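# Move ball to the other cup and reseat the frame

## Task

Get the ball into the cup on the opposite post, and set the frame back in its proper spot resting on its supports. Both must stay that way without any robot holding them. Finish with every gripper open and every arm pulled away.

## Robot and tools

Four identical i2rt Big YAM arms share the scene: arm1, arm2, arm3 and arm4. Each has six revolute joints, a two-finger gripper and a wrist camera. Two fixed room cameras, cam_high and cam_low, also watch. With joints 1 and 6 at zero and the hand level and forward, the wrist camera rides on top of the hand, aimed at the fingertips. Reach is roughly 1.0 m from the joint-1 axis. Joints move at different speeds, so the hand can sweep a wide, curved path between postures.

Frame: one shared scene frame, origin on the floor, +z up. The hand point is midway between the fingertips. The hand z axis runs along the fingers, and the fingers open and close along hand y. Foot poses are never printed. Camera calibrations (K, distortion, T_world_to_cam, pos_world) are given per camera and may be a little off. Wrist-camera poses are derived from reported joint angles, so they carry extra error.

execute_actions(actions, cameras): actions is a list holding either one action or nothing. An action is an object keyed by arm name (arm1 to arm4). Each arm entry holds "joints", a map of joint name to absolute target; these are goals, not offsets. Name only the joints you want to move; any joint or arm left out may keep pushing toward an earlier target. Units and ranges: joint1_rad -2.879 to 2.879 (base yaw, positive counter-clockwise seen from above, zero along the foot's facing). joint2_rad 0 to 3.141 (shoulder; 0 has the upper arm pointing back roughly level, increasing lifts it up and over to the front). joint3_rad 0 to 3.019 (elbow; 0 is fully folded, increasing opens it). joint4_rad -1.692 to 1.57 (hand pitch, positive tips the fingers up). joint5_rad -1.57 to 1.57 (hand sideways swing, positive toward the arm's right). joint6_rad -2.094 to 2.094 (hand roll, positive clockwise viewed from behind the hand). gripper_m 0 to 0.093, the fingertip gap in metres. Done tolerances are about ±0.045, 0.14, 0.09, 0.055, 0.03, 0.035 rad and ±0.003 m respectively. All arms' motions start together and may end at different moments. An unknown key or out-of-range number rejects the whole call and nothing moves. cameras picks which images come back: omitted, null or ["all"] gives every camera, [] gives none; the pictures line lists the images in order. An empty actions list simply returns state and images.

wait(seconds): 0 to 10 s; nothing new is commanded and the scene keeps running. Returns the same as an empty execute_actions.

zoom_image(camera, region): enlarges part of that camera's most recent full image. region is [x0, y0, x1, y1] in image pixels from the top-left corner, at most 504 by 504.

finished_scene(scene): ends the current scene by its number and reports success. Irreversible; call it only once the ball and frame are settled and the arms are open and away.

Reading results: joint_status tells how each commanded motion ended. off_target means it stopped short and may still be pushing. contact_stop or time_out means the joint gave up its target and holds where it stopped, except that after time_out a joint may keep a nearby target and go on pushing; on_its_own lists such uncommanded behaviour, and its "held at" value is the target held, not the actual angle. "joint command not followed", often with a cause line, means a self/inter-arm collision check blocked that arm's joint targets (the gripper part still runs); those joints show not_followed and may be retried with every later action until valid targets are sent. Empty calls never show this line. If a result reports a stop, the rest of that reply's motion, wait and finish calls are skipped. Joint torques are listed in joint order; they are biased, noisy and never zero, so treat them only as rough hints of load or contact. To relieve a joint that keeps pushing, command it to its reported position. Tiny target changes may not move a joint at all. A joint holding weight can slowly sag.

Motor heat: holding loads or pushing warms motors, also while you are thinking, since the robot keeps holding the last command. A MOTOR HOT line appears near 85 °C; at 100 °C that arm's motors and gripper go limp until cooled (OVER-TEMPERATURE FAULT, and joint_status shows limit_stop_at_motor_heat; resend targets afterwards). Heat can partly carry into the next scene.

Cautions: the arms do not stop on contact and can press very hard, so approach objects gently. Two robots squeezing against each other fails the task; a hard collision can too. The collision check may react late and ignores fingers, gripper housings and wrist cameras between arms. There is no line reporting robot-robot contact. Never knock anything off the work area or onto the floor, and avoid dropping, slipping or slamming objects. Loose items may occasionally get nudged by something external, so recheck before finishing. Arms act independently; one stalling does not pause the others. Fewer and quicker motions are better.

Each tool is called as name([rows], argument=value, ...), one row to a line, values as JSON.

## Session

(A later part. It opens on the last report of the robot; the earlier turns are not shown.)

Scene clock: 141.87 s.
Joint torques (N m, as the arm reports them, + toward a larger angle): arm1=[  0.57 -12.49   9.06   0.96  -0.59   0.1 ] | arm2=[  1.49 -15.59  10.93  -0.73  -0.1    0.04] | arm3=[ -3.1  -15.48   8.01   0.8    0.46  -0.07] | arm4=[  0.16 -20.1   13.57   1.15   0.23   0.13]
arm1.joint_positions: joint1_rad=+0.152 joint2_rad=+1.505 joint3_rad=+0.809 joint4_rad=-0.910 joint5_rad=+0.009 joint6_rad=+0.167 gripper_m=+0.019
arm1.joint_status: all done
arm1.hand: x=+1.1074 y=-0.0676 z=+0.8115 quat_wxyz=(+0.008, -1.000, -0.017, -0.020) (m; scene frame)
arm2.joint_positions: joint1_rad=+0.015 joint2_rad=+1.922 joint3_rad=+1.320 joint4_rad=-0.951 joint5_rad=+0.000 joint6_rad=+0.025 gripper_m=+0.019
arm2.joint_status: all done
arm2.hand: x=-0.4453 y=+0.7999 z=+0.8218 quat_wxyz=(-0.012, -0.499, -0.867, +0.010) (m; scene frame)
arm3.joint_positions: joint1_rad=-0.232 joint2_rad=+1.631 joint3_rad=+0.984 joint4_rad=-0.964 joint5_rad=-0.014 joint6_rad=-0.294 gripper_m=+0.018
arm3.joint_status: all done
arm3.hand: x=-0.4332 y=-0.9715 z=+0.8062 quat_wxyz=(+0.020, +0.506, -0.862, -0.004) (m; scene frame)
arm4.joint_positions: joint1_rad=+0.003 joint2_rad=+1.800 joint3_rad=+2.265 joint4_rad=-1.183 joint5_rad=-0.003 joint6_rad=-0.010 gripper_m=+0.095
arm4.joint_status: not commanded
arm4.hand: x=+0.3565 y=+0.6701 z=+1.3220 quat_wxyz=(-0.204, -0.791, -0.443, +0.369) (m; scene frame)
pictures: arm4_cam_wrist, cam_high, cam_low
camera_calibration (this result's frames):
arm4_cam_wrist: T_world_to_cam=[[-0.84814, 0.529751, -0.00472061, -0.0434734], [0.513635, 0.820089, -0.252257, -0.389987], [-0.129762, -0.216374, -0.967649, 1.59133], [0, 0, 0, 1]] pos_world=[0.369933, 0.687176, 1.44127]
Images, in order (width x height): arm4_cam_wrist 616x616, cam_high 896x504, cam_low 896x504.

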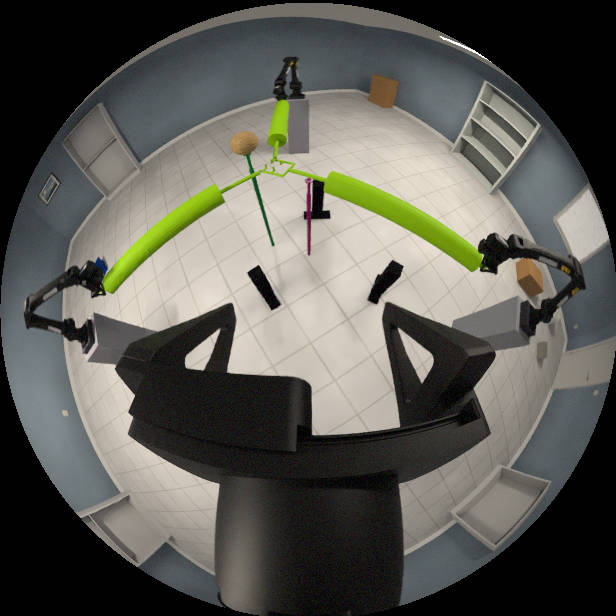

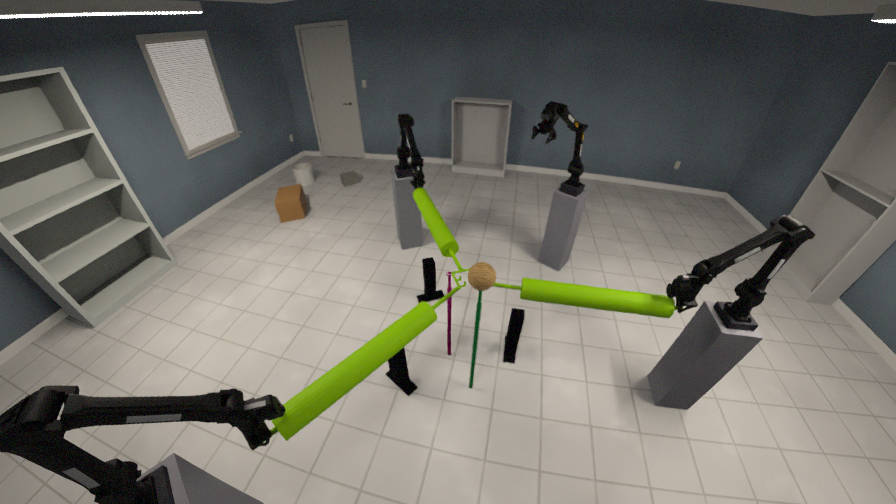

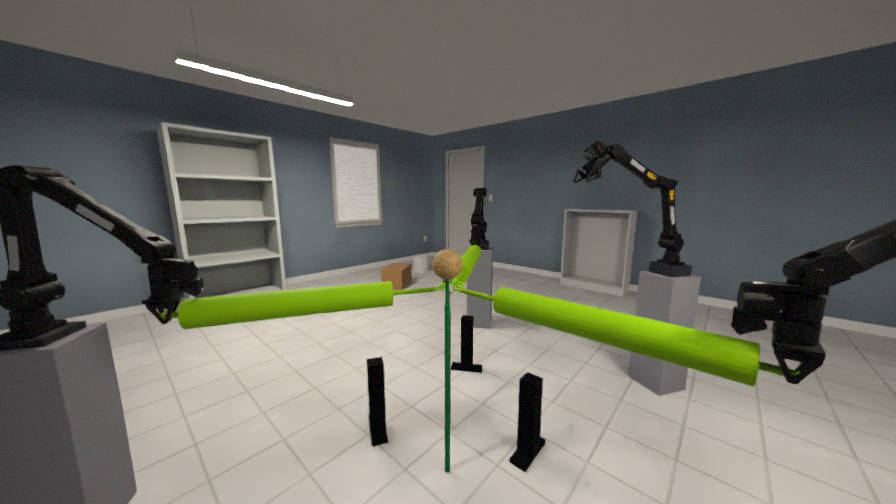

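execute_actions([
  {"arm1":{"joints":{"joint1_rad":0.338,"joint6_rad":0.365,"joint2_rad":1.42,"joint3_rad":0.805,"joint4_rad":-0.885}},"arm2":{"joints":{"joint1_rad":0.045,"joint6_rad":0.04,"joint2_rad":2.04,"joint3_rad":1.58,"joint4_rad":-1.095}},"arm3":{"joints":{"joint1_rad":-0.41,"joint6_rad":-0.485,"joint2_rad":1.57,"joint3_rad":1.035,"joint4_rad":-0.955}}},
], cameras=[])

execute_actions([
  {"arm1":{"joints":{"joint1_rad":0.433,"joint6_rad":0.46,"joint2_rad":1.405,"joint3_rad":0.788}},"arm2":{"joints":{"joint1_rad":0.05,"joint2_rad":2.11,"joint3_rad":1.705,"joint4_rad":-1.15}},"arm3":{"joints":{"joint1_rad":-0.488,"joint6_rad":-0.563,"joint2_rad":1.585,"joint3_rad":1.045}}},
], cameras=["cam_low","cam_high","arm4_cam_wrist"])

zoom_image(camera="arm4_cam_wrist", region=[210, 110, 350, 220])

zoom_image(camera="cam_high", region=[420, 230, 520, 330])

zoom_image(camera="cam_low", region=[400, 230, 500, 330])

Scene clock: 160.43 s.
Joint torques (N m, as the arm reports them, + toward a larger angle): arm1=[  0.55 -12.04   9.88   1.47  -0.64   0.13] | arm2=[  1.45 -16.74  10.73  -1.13  -0.18   0.01] | arm3=[ -3.85 -16.17   8.97   1.45   0.52  -0.12] | arm4=[  0.2  -20.05  13.58   1.14   0.23   0.13]
arm1.joint_positions: joint1_rad=+0.331 joint2_rad=+1.455 joint3_rad=+0.753 joint4_rad=-0.916 joint5_rad=+0.011 joint6_rad=+0.345 gripper_m=+0.019
arm1.joint_status: all done
arm1.hand: x=+1.1467 y=-0.1182 z=+0.8117 quat_wxyz=(+0.014, -0.999, -0.017, -0.024) (m; scene frame)
arm2.joint_positions: joint1_rad=+0.027 joint2_rad=+2.048 joint3_rad=+1.548 joint4_rad=-1.043 joint5_rad=+0.002 joint6_rad=+0.038 gripper_m=+0.019
arm2.joint_status: all done
arm2.hand: x=-0.4059 y=+0.7497 z=+0.8291 quat_wxyz=(-0.017, -0.499, -0.866, +0.013) (m; scene frame)
arm3.joint_positions: joint1_rad=-0.390 joint2_rad=+1.621 joint3_rad=+0.984 joint4_rad=-0.977 joint5_rad=-0.016 joint6_rad=-0.452 gripper_m=+0.018
arm3.joint_status: all done
arm3.hand: x=-0.3944 y=-1.0219 z=+0.8097 quat_wxyz=(+0.021, +0.506, -0.862, -0.008) (m; scene frame)
arm4.joint_positions: joint1_rad=+0.003 joint2_rad=+1.800 joint3_rad=+2.265 joint4_rad=-1.183 joint5_rad=-0.003 joint6_rad=-0.010 gripper_m=+0.095
arm4.joint_status: not commanded
arm4.hand: x=+0.3565 y=+0.6701 z=+1.3220 quat_wxyz=(-0.204, -0.791, -0.443, +0.369) (m; scene frame)
pictures: none
No camera images: the call's "cameras" was empty. Leave "cameras" out to get every camera's image.

Scene clock: 162.33 s.
Joint torques (N m, as the arm reports them, + toward a larger angle): arm1=[  0.57 -12.49   9.48   1.48  -0.61   0.13] | arm2=[  1.88 -17.5   11.17  -1.27  -0.19   0.02] | arm3=[ -4.05 -14.88   9.59   1.55   0.46  -0.15] | arm4=[  0.2  -20.05  13.57   1.13   0.23   0.13]
arm1.joint_positions: joint1_rad=+0.425 joint2_rad=+1.448 joint3_rad=+0.740 joint4_rad=-0.916 joint5_rad=+0.011 joint6_rad=+0.440 gripper_m=+0.019
arm1.joint_status: all done
arm1.hand: x=+1.1639 y=-0.1440 z=+0.8106 quat_wxyz=(+0.016, -0.999, -0.017, -0.025) (m; scene frame)
arm2.joint_positions: joint1_rad=+0.028 joint2_rad=+2.112 joint3_rad=+1.671 joint4_rad=-1.094 joint5_rad=+0.002 joint6_rad=+0.038 gripper_m=+0.019
arm2.joint_status: joint4_rad time_out (moved -0.051 of -0.107); the others done
arm2.on_its_own: joint4_rad reads -1.094 and still pushes toward -1.150 since a time_out
arm2.hand: x=-0.3893 y=+0.7239 z=+0.8334 quat_wxyz=(-0.019, -0.499, -0.866, +0.015) (m; scene frame)
arm3.joint_positions: joint1_rad=-0.465 joint2_rad=+1.621 joint3_rad=+0.984 joint4_rad=-0.979 joint5_rad=-0.014 joint6_rad=-0.527 gripper_m=+0.018
arm3.joint_status: joint6_rad time_out (moved -0.075 of -0.111); the others done
arm3.on_its_own: joint6_rad reads -0.527 and still pushes toward -0.563 since a time_out
arm3.hand: x=-0.3781 y=-1.0477 z=+0.8096 quat_wxyz=(+0.022, +0.507, -0.862, -0.009) (m; scene frame)
arm4.joint_positions: joint1_rad=+0.003 joint2_rad=+1.800 joint3_rad=+2.265 joint4_rad=-1.183 joint5_rad=-0.003 joint6_rad=-0.010 gripper_m=+0.095
arm4.joint_status: not commanded
arm4.hand: x=+0.3565 y=+0.6701 z=+1.3220 quat_wxyz=(-0.204, -0.791, -0.443, +0.369) (m; scene frame)
pictures: arm4_cam_wrist, cam_high, cam_low
camera_calibration (this result's frames):
arm4_cam_wrist: T_world_to_cam=[[-0.84814, 0.529751, -0.00472061, -0.0434734], [0.513635, 0.820089, -0.252257, -0.389987], [-0.129762, -0.216374, -0.967649, 1.59133], [0, 0, 0, 1]] pos_world=[0.369933, 0.687176, 1.44127]
Images, in order (width x height): arm4_cam_wrist 616x616, cam_high 896x504, cam_low 896x504.

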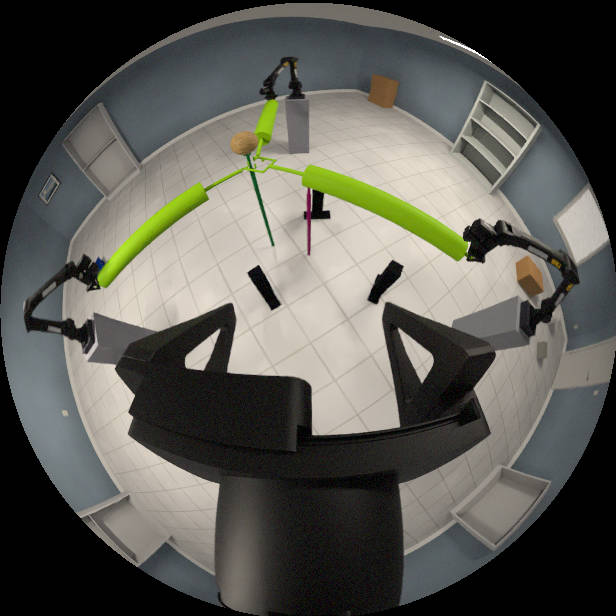

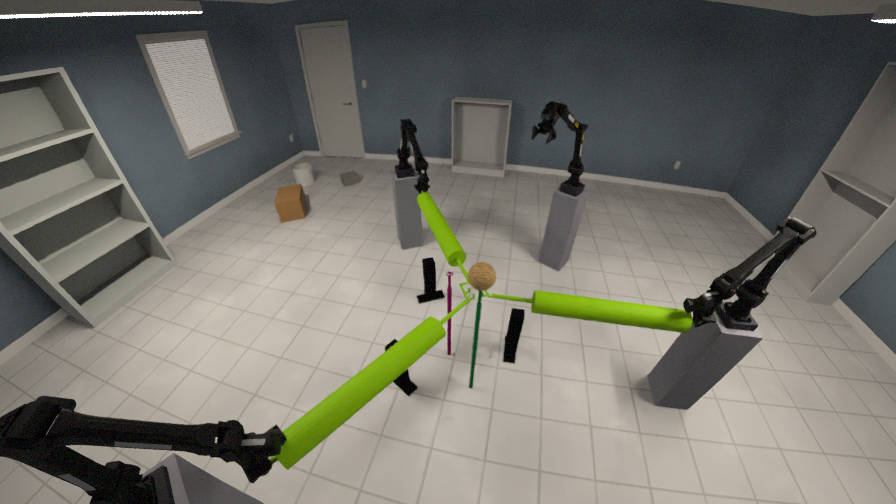

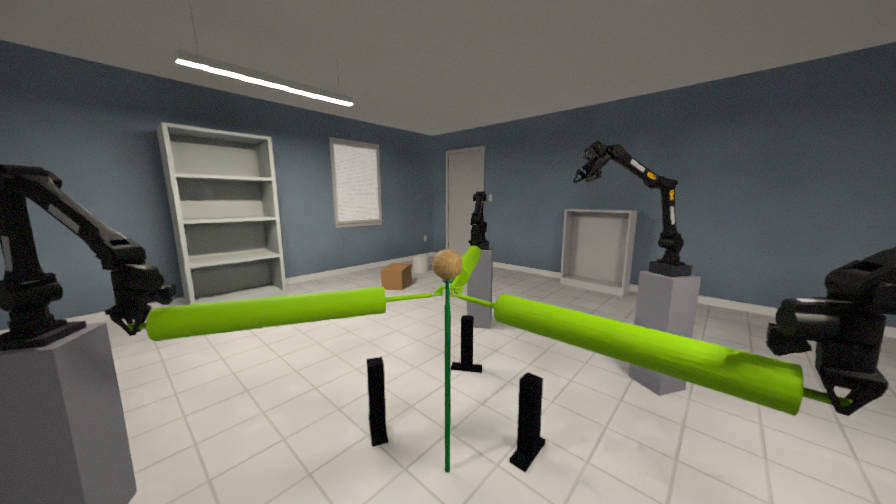

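Region (210, 110, 350, 220) of arm4_cam_wrist's 616x616 image, scaled by 3.600, with more detail than that image has; it fills the top 396 rows of this view, and the rest is white.

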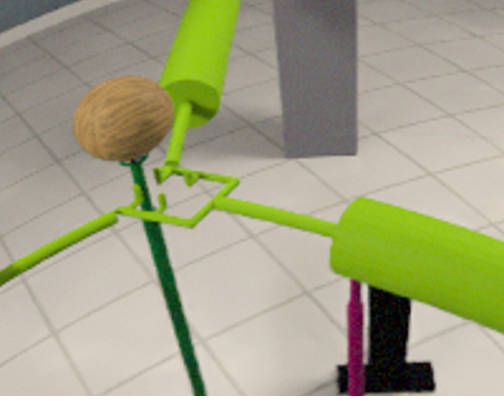

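Region (420, 230, 520, 330) of cam_high's 896x504 image, scaled by 5.040, with more detail than that image has.

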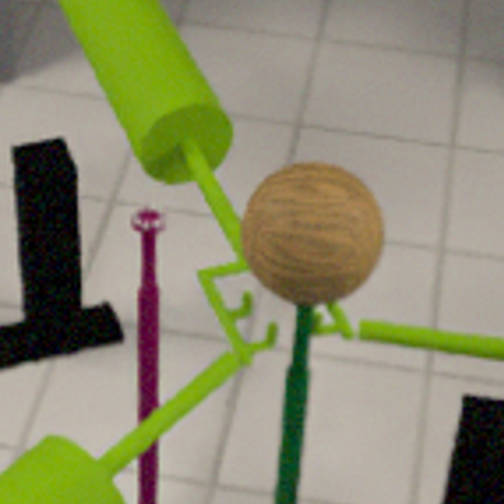

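Region (400, 230, 500, 330) of cam_low's 896x504 image, scaled by 5.040, with more detail than that image has.

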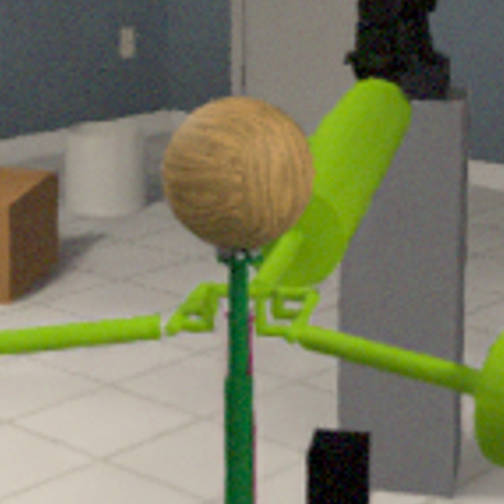

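execute_actions([
  {"arm1":{"joints":{"joint1_rad":0.545,"joint6_rad":0.57,"joint2_rad":1.37,"joint3_rad":0.775,"joint4_rad":-0.9}},"arm2":{"joints":{"joint1_rad":0.065,"joint6_rad":0.05,"joint2_rad":2.215,"joint3_rad":1.84,"joint4_rad":-1.19}},"arm3":{"joints":{"joint1_rad":-0.575,"joint6_rad":-0.635,"joint2_rad":1.61,"joint3_rad":1.075,"joint4_rad":-0.975}}},
], cameras=["cam_low","cam_high","arm4_cam_wrist"])

zoom_image(camera="arm4_cam_wrist", region=[210, 120, 290, 200])

zoom_image(camera="cam_high", region=[440, 250, 520, 330])

zoom_image(camera="cam_low", region=[410, 240, 490, 320])

Scene clock: 170.27 s.
Joint torques (N m, as the arm reports them, + toward a larger angle): arm1=[  0.42 -12.04   9.1    1.25  -0.32   0.08] | arm2=[  2.6  -18.77  10.48  -1.32  -0.19   0.04] | arm3=[ -4.47 -12.91  11.33   0.74   0.34  -0.11] | arm4=[  0.19 -20.13  13.57   1.13   0.23   0.12]
arm1.joint_positions: joint1_rad=+0.540 joint2_rad=+1.411 joint3_rad=+0.735 joint4_rad=-0.923 joint5_rad=+0.004 joint6_rad=+0.554 gripper_m=+0.019
arm1.joint_status: all done
arm1.hand: x=+1.1834 y=-0.1761 z=+0.8199 quat_wxyz=(+0.010, -1.000, -0.017, -0.015) (m; scene frame)
arm2.joint_positions: joint1_rad=+0.032 joint2_rad=+2.215 joint3_rad=+1.816 joint4_rad=-1.133 joint5_rad=+0.002 joint6_rad=+0.046 gripper_m=+0.019
arm2.joint_status: joint4_rad time_out (moved -0.039 of -0.096); the others done
arm2.on_its_own: joint4_rad reads -1.133 and still pushes toward -1.190 since a time_out
arm2.hand: x=-0.3677 y=+0.6952 z=+0.8208 quat_wxyz=(-0.021, -0.500, -0.866, +0.015) (m; scene frame)
arm3.joint_positions: joint1_rad=-0.546 joint2_rad=+1.621 joint3_rad=+0.986 joint4_rad=-0.982 joint5_rad=-0.012 joint6_rad=-0.605 gripper_m=+0.018
arm3.joint_status: all done
arm3.hand: x=-0.3618 y=-1.0770 z=+0.8102 quat_wxyz=(+0.022, +0.505, -0.863, -0.010) (m; scene frame)
arm4.joint_positions: joint1_rad=+0.003 joint2_rad=+1.800 joint3_rad=+2.265 joint4_rad=-1.183 joint5_rad=-0.003 joint6_rad=-0.010 gripper_m=+0.095
arm4.joint_status: not commanded
arm4.hand: x=+0.3565 y=+0.6701 z=+1.3220 quat_wxyz=(-0.204, -0.791, -0.443, +0.369) (m; scene frame)
pictures: arm4_cam_wrist, cam_high, cam_low
camera_calibration (this result's frames):
arm4_cam_wrist: T_world_to_cam=[[-0.84814, 0.529751, -0.00472061, -0.0434734], [0.513635, 0.820089, -0.252257, -0.389987], [-0.129762, -0.216374, -0.967649, 1.59133], [0, 0, 0, 1]] pos_world=[0.369933, 0.687176, 1.44127]
Images, in order (width x height): arm4_cam_wrist 616x616, cam_high 896x504, cam_low 896x504.

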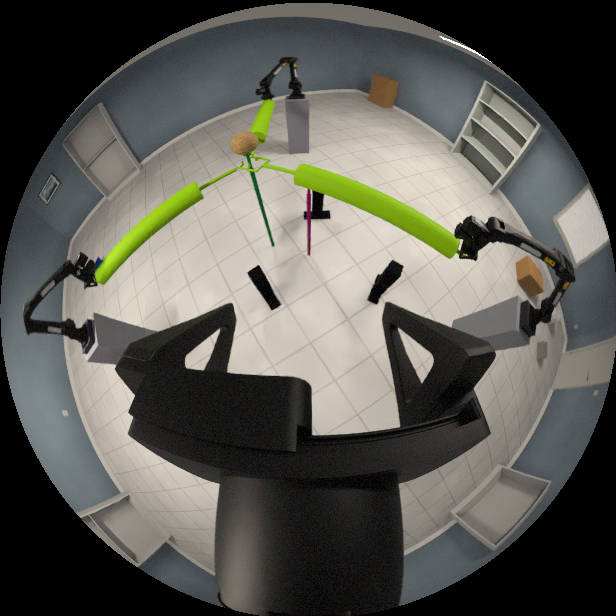

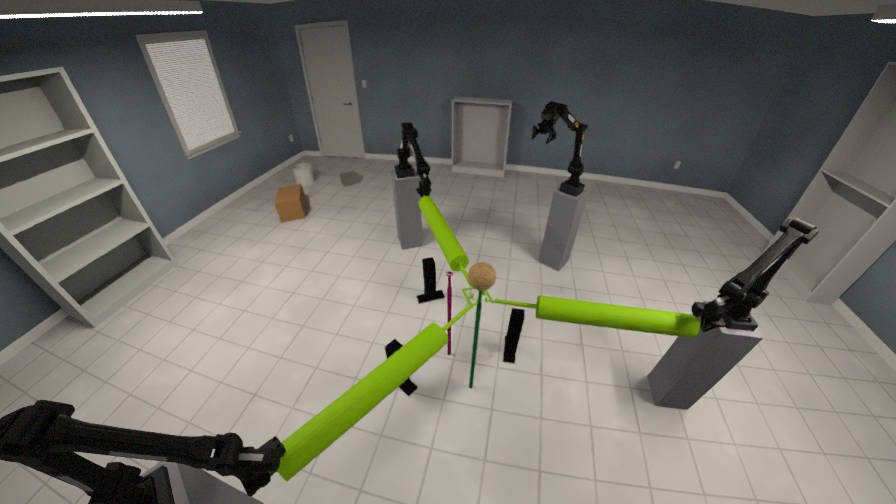

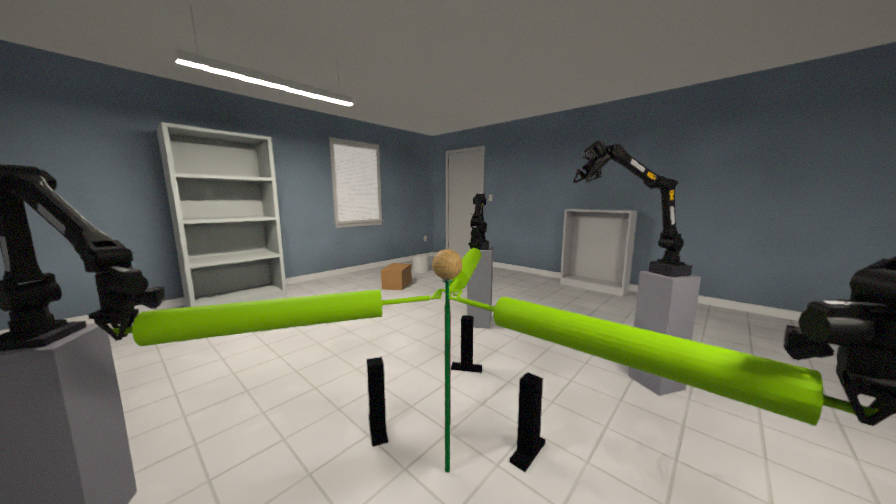

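Region (210, 120, 290, 200) of arm4_cam_wrist's 616x616 image, scaled by 6.300, with more detail than that image has.

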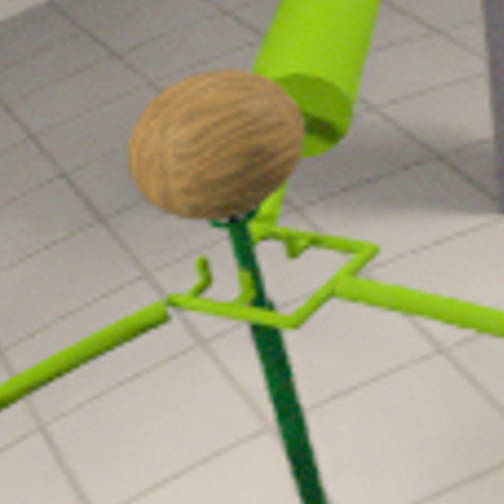

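Region (440, 250, 520, 330) of cam_high's 896x504 image, scaled by 6.300, with more detail than that image has.

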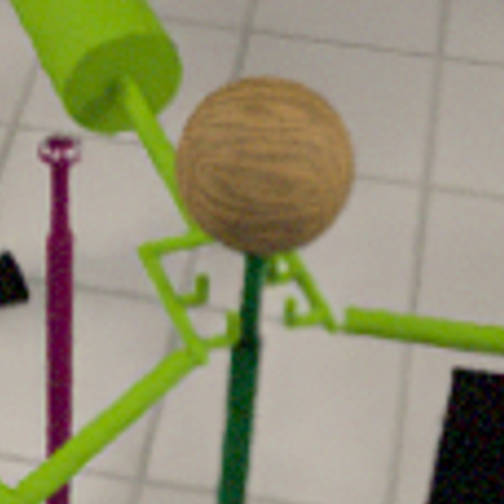

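Region (410, 240, 490, 320) of cam_low's 896x504 image, scaled by 6.300, with more detail than that image has.

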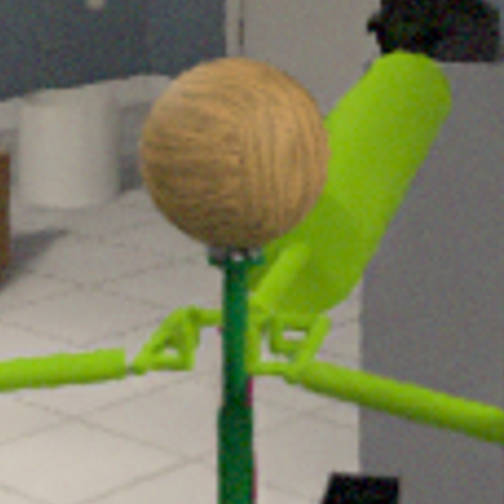

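execute_actions([
  {"arm1":{"joints":{"joint2_rad":1.325,"joint3_rad":0.825,"joint4_rad":-1.0}},"arm2":{"joints":{"joint2_rad":2.15,"joint3_rad":1.88,"joint4_rad":-1.23}},"arm3":{"joints":{"joint2_rad":1.545,"joint3_rad":1.11,"joint4_rad":-1.06}}},
], cameras=["cam_low","arm4_cam_wrist"])

zoom_image(camera="arm4_cam_wrist", region=[210, 120, 290, 200])

zoom_image(camera="cam_low", region=[410, 240, 490, 320])

Scene clock: 183.27 s.
Joint torques (N m, as the arm reports them, + toward a larger angle): arm1=[  0.36 -10.59  11.94   0.46  -0.12   0.08] | arm2=[  2.14 -22.31  11.87  -1.22  -0.21  -0.02] | arm3=[ -4.37 -15.16  10.86   0.41   0.15  -0.08] | arm4=[  0.19 -20.12  13.55   1.13   0.23   0.12]
arm1.joint_positions: joint1_rad=+0.540 joint2_rad=+1.355 joint3_rad=+0.751 joint4_rad=-1.002 joint5_rad=+0.000 joint6_rad=+0.554 gripper_m=+0.019
arm1.joint_status: all done
arm1.hand: x=+1.1891 y=-0.1731 z=+0.8422 quat_wxyz=(+0.009, -1.000, -0.017, -0.018) (m; scene frame)
arm2.joint_positions: joint1_rad=+0.040 joint2_rad=+2.207 joint3_rad=+1.841 joint4_rad=-1.172 joint5_rad=+0.003 joint6_rad=+0.052 gripper_m=+0.019
arm2.joint_status: joint4_rad time_out (moved -0.039 of -0.097); the others done
arm2.on_its_own: joint4_rad reads -1.172 and still pushes toward -1.230 since a time_out
arm2.hand: x=-0.3629 y=+0.6969 z=+0.8348 quat_wxyz=(-0.018, -0.499, -0.866, +0.014) (m; scene frame)
arm3.joint_positions: joint1_rad=-0.546 joint2_rad=+1.586 joint3_rad=+1.034 joint4_rad=-1.060 joint5_rad=-0.007 joint6_rad=-0.606 gripper_m=+0.018
arm3.joint_status: all done
arm3.hand: x=-0.3564 y=-1.0753 z=+0.8393 quat_wxyz=(+0.019, +0.505, -0.863, -0.007) (m; scene frame)
arm4.joint_positions: joint1_rad=+0.003 joint2_rad=+1.800 joint3_rad=+2.265 joint4_rad=-1.183 joint5_rad=-0.003 joint6_rad=-0.010 gripper_m=+0.095
arm4.joint_status: not commanded
arm4.hand: x=+0.3565 y=+0.6701 z=+1.3220 quat_wxyz=(-0.204, -0.791, -0.443, +0.369) (m; scene frame)
pictures: arm4_cam_wrist, cam_low
camera_calibration (this result's frames):
arm4_cam_wrist: T_world_to_cam=[[-0.84814, 0.529751, -0.00472061, -0.0434734], [0.513635, 0.820089, -0.252257, -0.389987], [-0.129762, -0.216374, -0.967649, 1.59133], [0, 0, 0, 1]] pos_world=[0.369933, 0.687176, 1.44127]
Images, in order (width x height): arm4_cam_wrist 616x616, cam_low 896x504.

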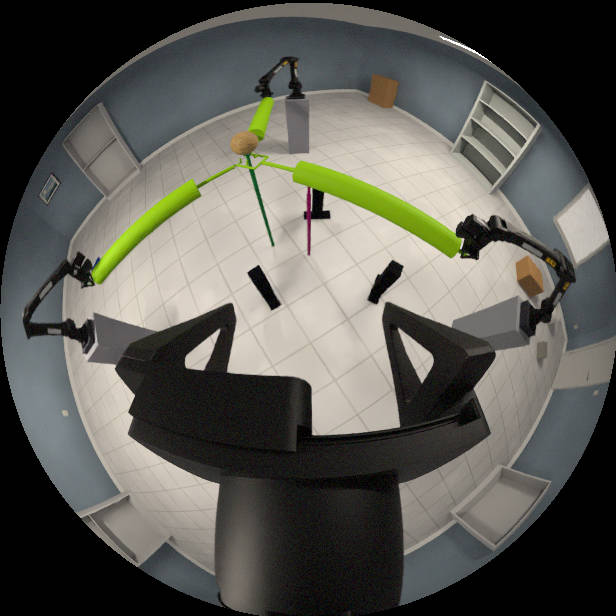

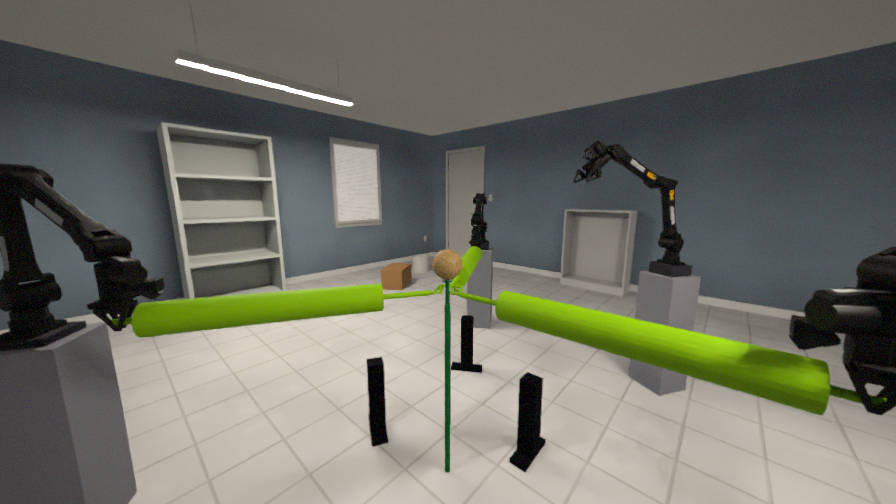

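Region (210, 120, 290, 200) of arm4_cam_wrist's 616x616 image, scaled by 6.300, with more detail than that image has.

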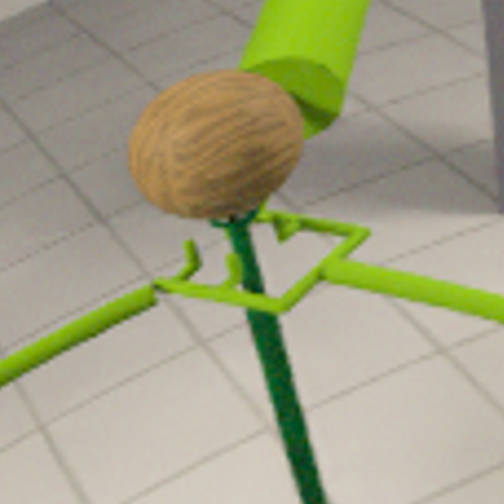

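Region (410, 240, 490, 320) of cam_low's 896x504 image, scaled by 6.300, with more detail than that image has.

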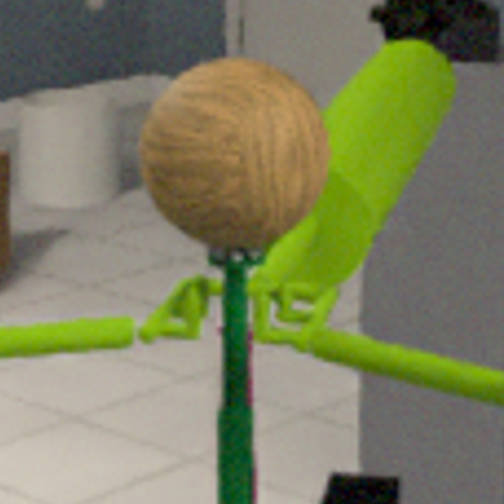

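Centered. Continue up with the table deltas.

execute_actions([
  {"arm1":{"joints":{"joint2_rad":1.28,"joint3_rad":0.875,"joint4_rad":-1.09}},"arm2":{"joints":{"joint2_rad":2.115,"joint3_rad":1.915,"joint4_rad":-1.28}},"arm3":{"joints":{"joint2_rad":1.505,"joint3_rad":1.155,"joint4_rad":-1.14}}},
], cameras=["cam_low"])

zoom_image(camera="cam_low", region=[410, 230, 490, 310])

execute_actions([
  {"arm1":{"joints":{"joint2_rad":1.245,"joint3_rad":0.93,"joint4_rad":-1.18}},"arm2":{"joints":{"joint2_rad":2.093,"joint3_rad":1.96,"joint4_rad":-1.345}},"arm3":{"joints":{"joint2_rad":1.475,"joint3_rad":1.205,"joint4_rad":-1.22}}},
], cameras=["cam_low"])

zoom_image(camera="cam_low", region=[410, 230, 490, 310])

Scene clock: 189.83 s.
Joint torques (N m, as the arm reports them, + toward a larger angle): arm1=[  0.39 -10.01  12.58   0.62  -0.05   0.08] | arm2=[  1.71 -21.76  12.53  -1.02  -0.28  -0.02] | arm3=[ -4.54 -14.63  11.39   0.48   0.21  -0.09] | arm4=[  0.2  -20.11  13.56   1.14   0.23   0.12]
arm1.joint_positions: joint1_rad=+0.540 joint2_rad=+1.306 joint3_rad=+0.798 joint4_rad=-1.096 joint5_rad=-0.002 joint6_rad=+0.554 gripper_m=+0.019
arm1.joint_status: all done
arm1.hand: x=+1.1884 y=-0.1738 z=+0.8719 quat_wxyz=(+0.008, -1.000, -0.017, -0.018) (m; scene frame)
arm2.joint_positions: joint1_rad=+0.040 joint2_rad=+2.169 joint3_rad=+1.871 joint4_rad=-1.235 joint5_rad=+0.005 joint6_rad=+0.052 gripper_m=+0.019
arm2.joint_status: all done
arm2.hand: x=-0.3634 y=+0.6976 z=+0.8705 quat_wxyz=(-0.020, -0.499, -0.866, +0.017) (m; scene frame)
arm3.joint_positions: joint1_rad=-0.546 joint2_rad=+1.543 joint3_rad=+1.075 joint4_rad=-1.142 joint5_rad=-0.009 joint6_rad=-0.606 gripper_m=+0.018
arm3.joint_status: all done
arm3.hand: x=-0.3565 y=-1.0752 z=+0.8702 quat_wxyz=(+0.018, +0.505, -0.863, -0.008) (m; scene frame)
arm4.joint_positions: joint1_rad=+0.003 joint2_rad=+1.800 joint3_rad=+2.265 joint4_rad=-1.183 joint5_rad=-0.003 joint6_rad=-0.010 gripper_m=+0.095
arm4.joint_status: not commanded
arm4.hand: x=+0.3565 y=+0.6701 z=+1.3220 quat_wxyz=(-0.204, -0.791, -0.443, +0.369) (m; scene frame)
pictures: cam_low
Images, in order (width x height): cam_low 896x504.

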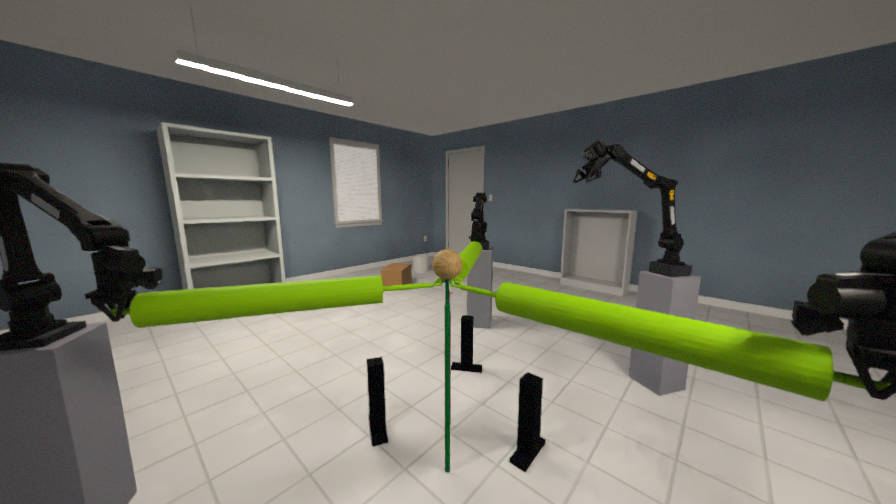

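Region (410, 230, 490, 310) of cam_low's 896x504 image, scaled by 6.300, with more detail than that image has.

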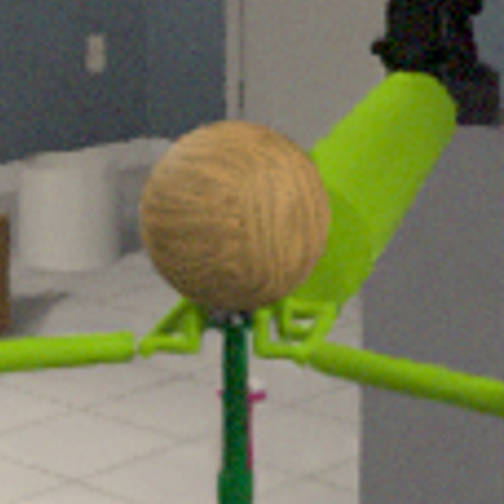

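Scene clock: 191.57 s.
Joint torques (N m, as the arm reports them, + toward a larger angle): arm1=[  0.37 -10.65  13.35   0.37  -0.04   0.08] | arm2=[  2.06 -23.11  13.37  -1.38  -0.33  -0.01] | arm3=[ -4.41 -15.72  12.13   0.1    0.22  -0.09] | arm4=[  0.2  -20.07  13.56   1.13   0.23   0.12]
arm1.joint_positions: joint1_rad=+0.540 joint2_rad=+1.279 joint3_rad=+0.845 joint4_rad=-1.180 joint5_rad=-0.002 joint6_rad=+0.555 gripper_m=+0.019
arm1.joint_status: all done
arm1.hand: x=+1.1880 y=-0.1740 z=+0.8962 quat_wxyz=(+0.011, -1.000, -0.017, -0.022) (m; scene frame)
arm2.joint_positions: joint1_rad=+0.040 joint2_rad=+2.166 joint3_rad=+1.907 joint4_rad=-1.287 joint5_rad=+0.006 joint6_rad=+0.052 gripper_m=+0.019
arm2.joint_status: joint4_rad time_out (moved -0.052 of -0.110); the others done
arm2.on_its_own: joint4_rad reads -1.287 and still pushes toward -1.345 since a time_out
arm2.hand: x=-0.3636 y=+0.6978 z=+0.8850 quat_wxyz=(-0.014, -0.500, -0.866, +0.014) (m; scene frame)
arm3.joint_positions: joint1_rad=-0.546 joint2_rad=+1.525 joint3_rad=+1.116 joint4_rad=-1.214 joint5_rad=-0.009 joint6_rad=-0.606 gripper_m=+0.018
arm3.joint_status: all done
arm3.hand: x=-0.3570 y=-1.0755 z=+0.8917 quat_wxyz=(+0.024, +0.505, -0.863, -0.008) (m; scene frame)
arm4.joint_positions: joint1_rad=+0.003 joint2_rad=+1.800 joint3_rad=+2.265 joint4_rad=-1.183 joint5_rad=-0.003 joint6_rad=-0.010 gripper_m=+0.095
arm4.joint_status: not commanded
arm4.hand: x=+0.3565 y=+0.6701 z=+1.3220 quat_wxyz=(-0.204, -0.791, -0.443, +0.369) (m; scene frame)
pictures: cam_low
Images, in order (width x height): cam_low 896x504.

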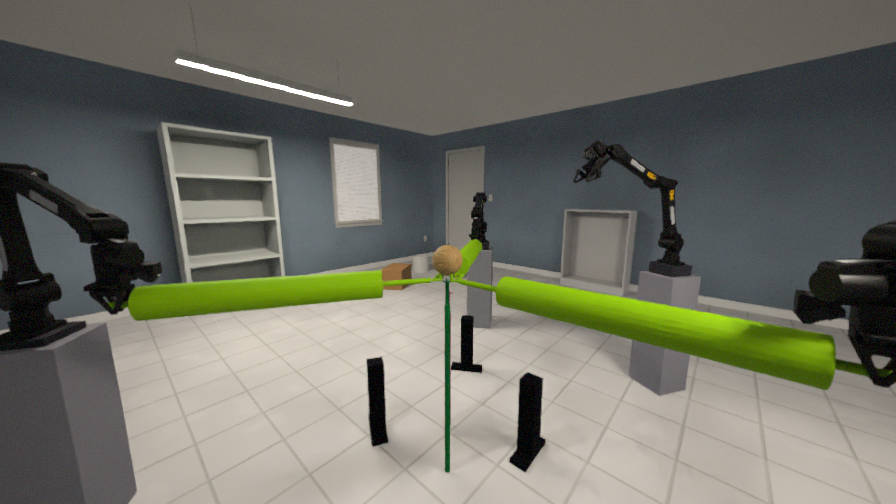

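Region (410, 230, 490, 310) of cam_low's 896x504 image, scaled by 6.300, with more detail than that image has.

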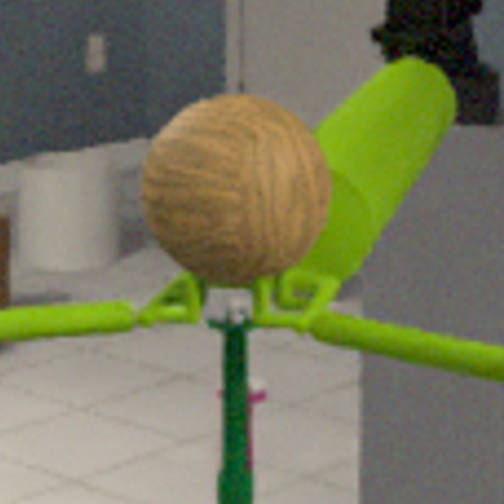

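execute_actions([
  {"arm1":{"joints":{"joint2_rad":1.21,"joint3_rad":0.985,"joint4_rad":-1.25}},"arm2":{"joints":{"joint2_rad":2.055,"joint3_rad":2.005,"joint4_rad":-1.4}},"arm3":{"joints":{"joint2_rad":1.44,"joint3_rad":1.25,"joint4_rad":-1.28}}},
], cameras=[])

execute_actions([
  {"arm1":{"joints":{"joint1_rad":0.41,"joint6_rad":0.42,"joint2_rad":1.26,"joint3_rad":0.995,"joint4_rad":-1.23}},"arm2":{"joints":{"joint1_rad":0.03,"joint6_rad":0.035,"joint2_rad":1.95,"joint3_rad":1.80,"joint4_rad":-1.31}},"arm3":{"joints":{"joint1_rad":-0.445,"joint6_rad":-0.5,"joint2_rad":1.425,"joint3_rad":1.19,"joint4_rad":-1.25}}},
], cameras=["cam_low"])

execute_actions([
  {"arm1":{"joints":{"joint1_rad":0.283,"joint6_rad":0.293,"joint2_rad":1.305,"joint3_rad":1.015,"joint4_rad":-1.2}},"arm2":{"joints":{"joint1_rad":0.015,"joint6_rad":0.02,"joint2_rad":1.85,"joint3_rad":1.625,"joint4_rad":-1.245}},"arm3":{"joints":{"joint1_rad":-0.33,"joint6_rad":-0.385,"joint2_rad":1.42,"joint3_rad":1.165,"joint4_rad":-1.23}}},
], cameras=["cam_high"])

Scene clock: 212.03 s.
Joint torques (N m, as the arm reports them, + toward a larger angle): arm1=[  0.35 -10.01  13.88   0.73  -0.02   0.08] | arm2=[  2.15 -23.05  13.8   -0.97  -0.41  -0.02] | arm3=[ -4.42 -15.17  12.49   0.48   0.35  -0.09] | arm4=[  0.19 -20.14  13.56   1.13   0.23   0.13]
arm1.joint_positions: joint1_rad=+0.540 joint2_rad=+1.241 joint3_rad=+0.897 joint4_rad=-1.259 joint5_rad=-0.002 joint6_rad=+0.555 gripper_m=+0.019
arm1.joint_status: all done
arm1.hand: x=+1.1870 y=-0.1746 z=+0.9261 quat_wxyz=(+0.008, -1.000, -0.017, -0.018) (m; scene frame)
arm2.joint_positions: joint1_rad=+0.040 joint2_rad=+2.128 joint3_rad=+1.949 joint4_rad=-1.354 joint5_rad=+0.008 joint6_rad=+0.052 gripper_m=+0.019
arm2.joint_status: all done
arm2.hand: x=-0.3645 y=+0.6990 z=+0.9251 quat_wxyz=(-0.019, -0.500, -0.866, +0.018) (m; scene frame)
arm3.joint_positions: joint1_rad=-0.546 joint2_rad=+1.486 joint3_rad=+1.159 joint4_rad=-1.282 joint5_rad=-0.012 joint6_rad=-0.606 gripper_m=+0.018
arm3.joint_status: joint3_rad time_out (moved +0.043 of +0.134); the others done
arm3.on_its_own: joint3_rad reads +1.159 and still pushes toward +1.250 since a time_out
arm3.hand: x=-0.3575 y=-1.0753 z=+0.9221 quat_wxyz=(+0.018, +0.505, -0.863, -0.010) (m; scene frame)
arm4.joint_positions: joint1_rad=+0.003 joint2_rad=+1.800 joint3_rad=+2.265 joint4_rad=-1.183 joint5_rad=-0.003 joint6_rad=-0.010 gripper_m=+0.095
arm4.joint_status: not commanded
arm4.hand: x=+0.3565 y=+0.6701 z=+1.3220 quat_wxyz=(-0.204, -0.791, -0.443, +0.369) (m; scene frame)
pictures: none
No camera images: the call's "cameras" was empty. Leave "cameras" out to get every camera's image.

not run: a stop came earlier in this reply.

not run: a stop came earlier in this reply.

execute_actions([
  {"arm1":{"joints":{"joint1_rad":0.41,"joint6_rad":0.42,"joint2_rad":1.26,"joint3_rad":0.98,"joint4_rad":-1.23}},"arm2":{"joints":{"joint1_rad":0.03,"joint6_rad":0.035,"joint2_rad":1.95,"joint3_rad":1.80,"joint4_rad":-1.31}},"arm3":{"joints":{"joint1_rad":-0.445,"joint6_rad":-0.5,"joint2_rad":1.425,"joint3_rad":1.19,"joint4_rad":-1.25}}},
], cameras=["cam_low"])

execute_actions([
  {"arm1":{"joints":{"joint1_rad":0.283,"joint6_rad":0.293,"joint2_rad":1.305,"joint3_rad":1.0,"joint4_rad":-1.2}},"arm2":{"joints":{"joint1_rad":0.015,"joint6_rad":0.02,"joint2_rad":1.85,"joint3_rad":1.625,"joint4_rad":-1.245}},"arm3":{"joints":{"joint1_rad":-0.33,"joint6_rad":-0.385,"joint2_rad":1.42,"joint3_rad":1.165,"joint4_rad":-1.23}}},
], cameras=["cam_high"])

execute_actions([
  {"arm1":{"joints":{"joint1_rad":0.16,"joint6_rad":0.17,"joint2_rad":1.395,"joint3_rad":1.01,"joint4_rad":-1.115}},"arm2":{"joints":{"joint1_rad":0.0,"joint6_rad":0.0,"joint2_rad":1.78,"joint3_rad":1.42,"joint4_rad":-1.12}},"arm3":{"joints":{"joint1_rad":-0.21,"joint6_rad":-0.265,"joint2_rad":1.465,"joint3_rad":1.11,"joint4_rad":-1.145}}},
], cameras=[])

execute_actions([
  {"arm1":{"joints":{"joint1_rad":0.05,"joint6_rad":0.06,"joint2_rad":1.495,"joint3_rad":1.025,"joint4_rad":-1.025}},"arm2":{"joints":{"joint1_rad":-0.025,"joint6_rad":-0.025,"joint2_rad":1.71,"joint3_rad":1.23,"joint4_rad":-1.0}},"arm3":{"joints":{"joint1_rad":-0.09,"joint6_rad":-0.145,"joint2_rad":1.515,"joint3_rad":1.07,"joint4_rad":-1.06}}},
], cameras=["cam_high"])

Scene clock: 235.13 s.
Joint torques (N m, as the arm reports them, + toward a larger angle): arm1=[ 0.5  -8.05 13.24  1.23 -0.29 -0.04] | arm2=[  0.26 -21.9   10.1    0.74  -0.25  -0.1 ] | arm3=[ -2.16 -16.11   9.25   1.69   0.05   0.22] | arm4=[  0.23 -20.14  13.57   1.14   0.23   0.13]
arm1.joint_positions: joint1_rad=+0.404 joint2_rad=+1.262 joint3_rad=+0.900 joint4_rad=-1.254 joint5_rad=+0.003 joint6_rad=+0.417 gripper_m=+0.019
arm1.joint_status: all done
arm1.hand: x=+1.1631 y=-0.1377 z=+0.9206 quat_wxyz=(+0.011, -1.000, -0.018, -0.023) (m; scene frame)
arm2.joint_positions: joint1_rad=+0.032 joint2_rad=+2.022 joint3_rad=+1.785 joint4_rad=-1.318 joint5_rad=+0.004 joint6_rad=+0.044 gripper_m=+0.019
arm2.joint_status: all done
arm2.hand: x=-0.3907 y=+0.7314 z=+0.9282 quat_wxyz=(-0.010, -0.500, -0.866, +0.011) (m; scene frame)
arm3.joint_positions: joint1_rad=-0.447 joint2_rad=+1.485 joint3_rad=+1.151 joint4_rad=-1.277 joint5_rad=-0.005 joint6_rad=-0.507 gripper_m=+0.018
arm3.joint_status: all done
arm3.hand: x=-0.3783 y=-1.0418 z=+0.9197 quat_wxyz=(+0.019, +0.506, -0.862, -0.004) (m; scene frame)
arm4.joint_positions: joint1_rad=+0.003 joint2_rad=+1.800 joint3_rad=+2.265 joint4_rad=-1.183 joint5_rad=-0.003 joint6_rad=-0.010 gripper_m=+0.095
arm4.joint_status: not commanded
arm4.hand: x=+0.3565 y=+0.6701 z=+1.3220 quat_wxyz=(-0.204, -0.791, -0.443, +0.369) (m; scene frame)
pictures: cam_low
Images, in order (width x height): cam_low 896x504.

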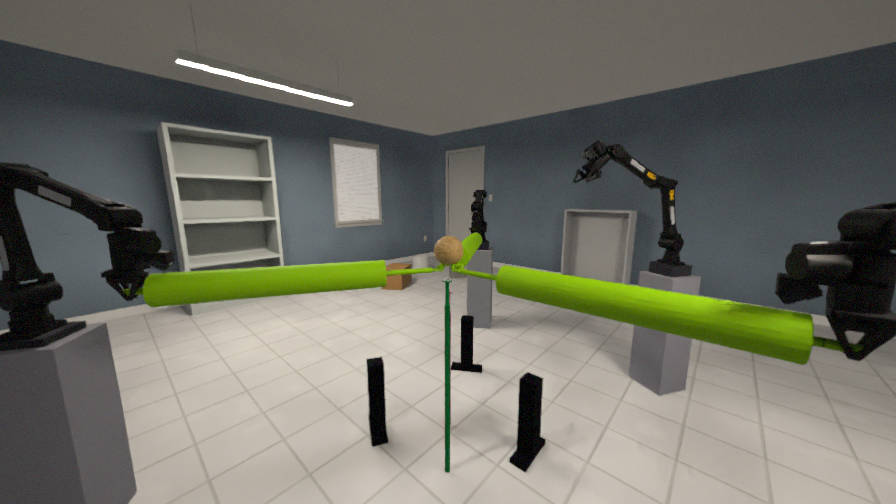

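Scene clock: 236.07 s.
Joint torques (N m, as the arm reports them, + toward a larger angle): arm1=[ 0.44 -9.08 13.03  1.17 -0.29 -0.06] | arm2=[  0.01 -20.01  10.19   0.83  -0.23  -0.16] | arm3=[ -2.06 -15.62   9.4    1.63   0.17   0.19] | arm4=[  0.19 -20.12  13.56   1.14   0.23   0.13]
arm1.joint_positions: joint1_rad=+0.276 joint2_rad=+1.312 joint3_rad=+0.921 joint4_rad=-1.221 joint5_rad=+0.003 joint6_rad=+0.291 gripper_m=+0.019
arm1.joint_status: all done
arm1.hand: x=+1.1326 y=-0.1055 z=+0.9124 quat_wxyz=(+0.007, -1.000, -0.017, -0.022) (m; scene frame)
arm2.joint_positions: joint1_rad=+0.024 joint2_rad=+1.920 joint3_rad=+1.606 joint4_rad=-1.258 joint5_rad=+0.004 joint6_rad=+0.038 gripper_m=+0.019
arm2.joint_status: all done
arm2.hand: x=-0.4186 y=+0.7669 z=+0.9210 quat_wxyz=(-0.003, -0.500, -0.866, +0.007) (m; scene frame)
arm3.joint_positions: joint1_rad=-0.331 joint2_rad=+1.478 joint3_rad=+1.123 joint4_rad=-1.255 joint5_rad=-0.007 joint6_rad=-0.390 gripper_m=+0.018
arm3.joint_status: all done
arm3.hand: x=-0.4097 y=-1.0059 z=+0.9129 quat_wxyz=(+0.019, +0.505, -0.863, -0.003) (m; scene frame)
arm4.joint_positions: joint1_rad=+0.003 joint2_rad=+1.800 joint3_rad=+2.265 joint4_rad=-1.183 joint5_rad=-0.003 joint6_rad=-0.010 gripper_m=+0.095
arm4.joint_status: not commanded
arm4.hand: x=+0.3565 y=+0.6701 z=+1.3220 quat_wxyz=(-0.204, -0.791, -0.443, +0.369) (m; scene frame)
pictures: cam_high
Images, in order (width x height): cam_high 896x504.

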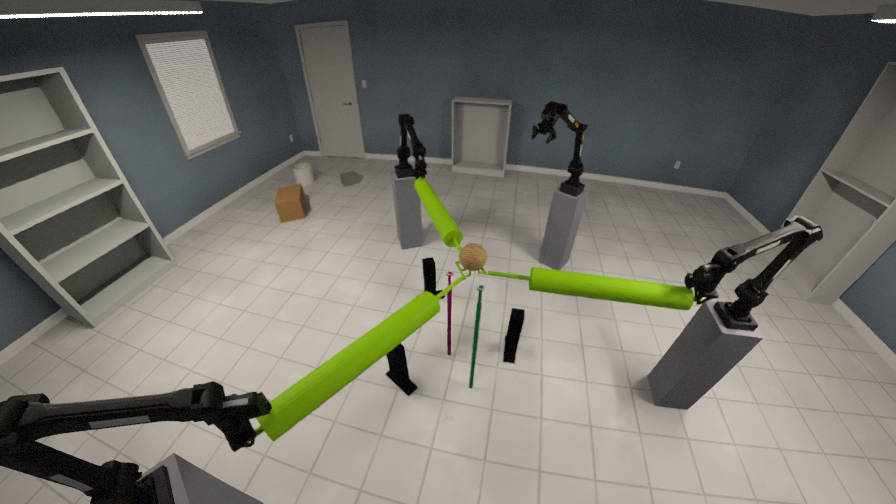

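Scene clock: 236.93 s.
Joint torques (N m, as the arm reports them, + toward a larger angle): arm1=[  0.24 -11.38  12.53   0.98  -0.16  -0.08] | arm2=[ -0.03 -18.31   9.93   0.87  -0.26  -0.17] | arm3=[ -2.22 -12.22   9.44   1.86   0.13   0.17] | arm4=[  0.2  -20.11  13.57   1.14   0.23   0.13]
arm1.joint_positions: joint1_rad=+0.156 joint2_rad=+1.412 joint3_rad=+0.935 joint4_rad=-1.131 joint5_rad=+0.000 joint6_rad=+0.171 gripper_m=+0.019
arm1.joint_status: all done
arm1.hand: x=+1.0978 y=-0.0725 z=+0.8832 quat_wxyz=(+0.003, -1.000, -0.017, -0.022) (m; scene frame)
arm2.joint_positions: joint1_rad=+0.005 joint2_rad=+1.848 joint3_rad=+1.399 joint4_rad=-1.134 joint5_rad=+0.004 joint6_rad=+0.020 gripper_m=+0.019
arm2.joint_status: all done
arm2.hand: x=-0.4518 y=+0.8006 z=+0.8855 quat_wxyz=(+0.002, -0.501, -0.866, +0.004) (m; scene frame)
arm3.joint_positions: joint1_rad=-0.209 joint2_rad=+1.479 joint3_rad=+1.066 joint4_rad=-1.175 joint5_rad=-0.006 joint6_rad=-0.267 gripper_m=+0.018
arm3.joint_status: all done
arm3.hand: x=-0.4441 y=-0.9710 z=+0.8924 quat_wxyz=(+0.008, +0.505, -0.863, -0.003) (m; scene frame)
arm4.joint_positions: joint1_rad=+0.003 joint2_rad=+1.800 joint3_rad=+2.265 joint4_rad=-1.183 joint5_rad=-0.003 joint6_rad=-0.010 gripper_m=+0.095
arm4.joint_status: not commanded
arm4.hand: x=+0.3565 y=+0.6701 z=+1.3220 quat_wxyz=(-0.204, -0.791, -0.443, +0.369) (m; scene frame)
pictures: none
No camera images: the call's "cameras" was empty. Leave "cameras" out to get every camera's image.

Scene clock: 237.90 s.
Joint torques (N m, as the arm reports them, + toward a larger angle): arm1=[  0.24 -13.24  11.69   0.83  -0.29  -0.06] | arm2=[ -0.05 -17.1    9.51   0.99  -0.25  -0.18] | arm3=[ -2.29 -12.74   8.87   1.4    0.16   0.18] | arm4=[  0.22 -20.09  13.57   1.13   0.23   0.13]
arm1.joint_positions: joint1_rad=+0.044 joint2_rad=+1.518 joint3_rad=+0.957 joint4_rad=-1.036 joint5_rad=+0.003 joint6_rad=+0.058 gripper_m=+0.019
arm1.joint_status: all done
arm1.hand: x=+1.0647 y=-0.0349 z=+0.8521 quat_wxyz=(+0.002, -1.000, -0.017, -0.017) (m; scene frame)
arm2.joint_positions: joint1_rad=-0.015 joint2_rad=+1.775 joint3_rad=+1.207 joint4_rad=-1.017 joint5_rad=+0.004 joint6_rad=-0.003 gripper_m=+0.019
arm2.joint_status: all done
arm2.hand: x=-0.4852 y=+0.8364 z=+0.8569 quat_wxyz=(+0.003, -0.500, -0.866, +0.004) (m; scene frame)
arm3.joint_positions: joint1_rad=-0.089 joint2_rad=+1.533 joint3_rad=+1.030 joint4_rad=-1.079 joint5_rad=-0.007 joint6_rad=-0.148 gripper_m=+0.018
arm3.joint_status: all done
arm3.hand: x=-0.4761 y=-0.9339 z=+0.8593 quat_wxyz=(+0.005, +0.505, -0.863, -0.003) (m; scene frame)
arm4.joint_positions: joint1_rad=+0.003 joint2_rad=+1.800 joint3_rad=+2.265 joint4_rad=-1.183 joint5_rad=-0.003 joint6_rad=-0.010 gripper_m=+0.095
arm4.joint_status: not commanded
arm4.hand: x=+0.3565 y=+0.6701 z=+1.3220 quat_wxyz=(-0.204, -0.791, -0.443, +0.369) (m; scene frame)
pictures: cam_high
Images, in order (width x height): cam_high 896x504.

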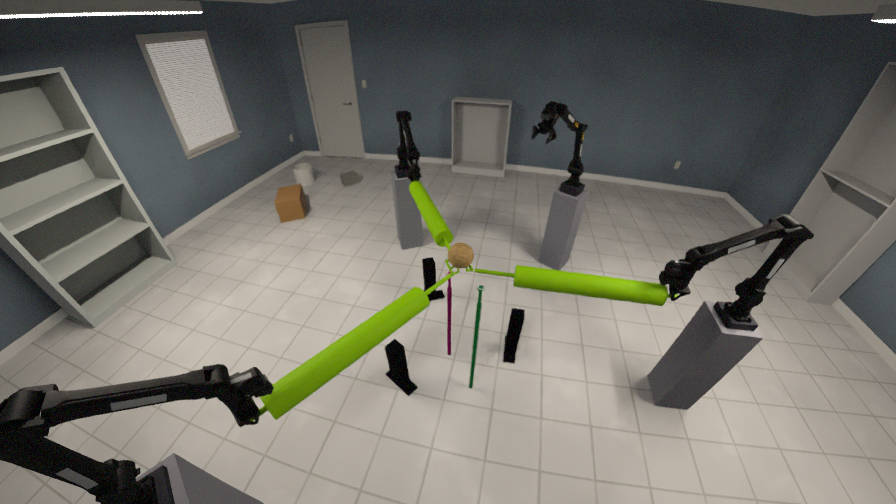

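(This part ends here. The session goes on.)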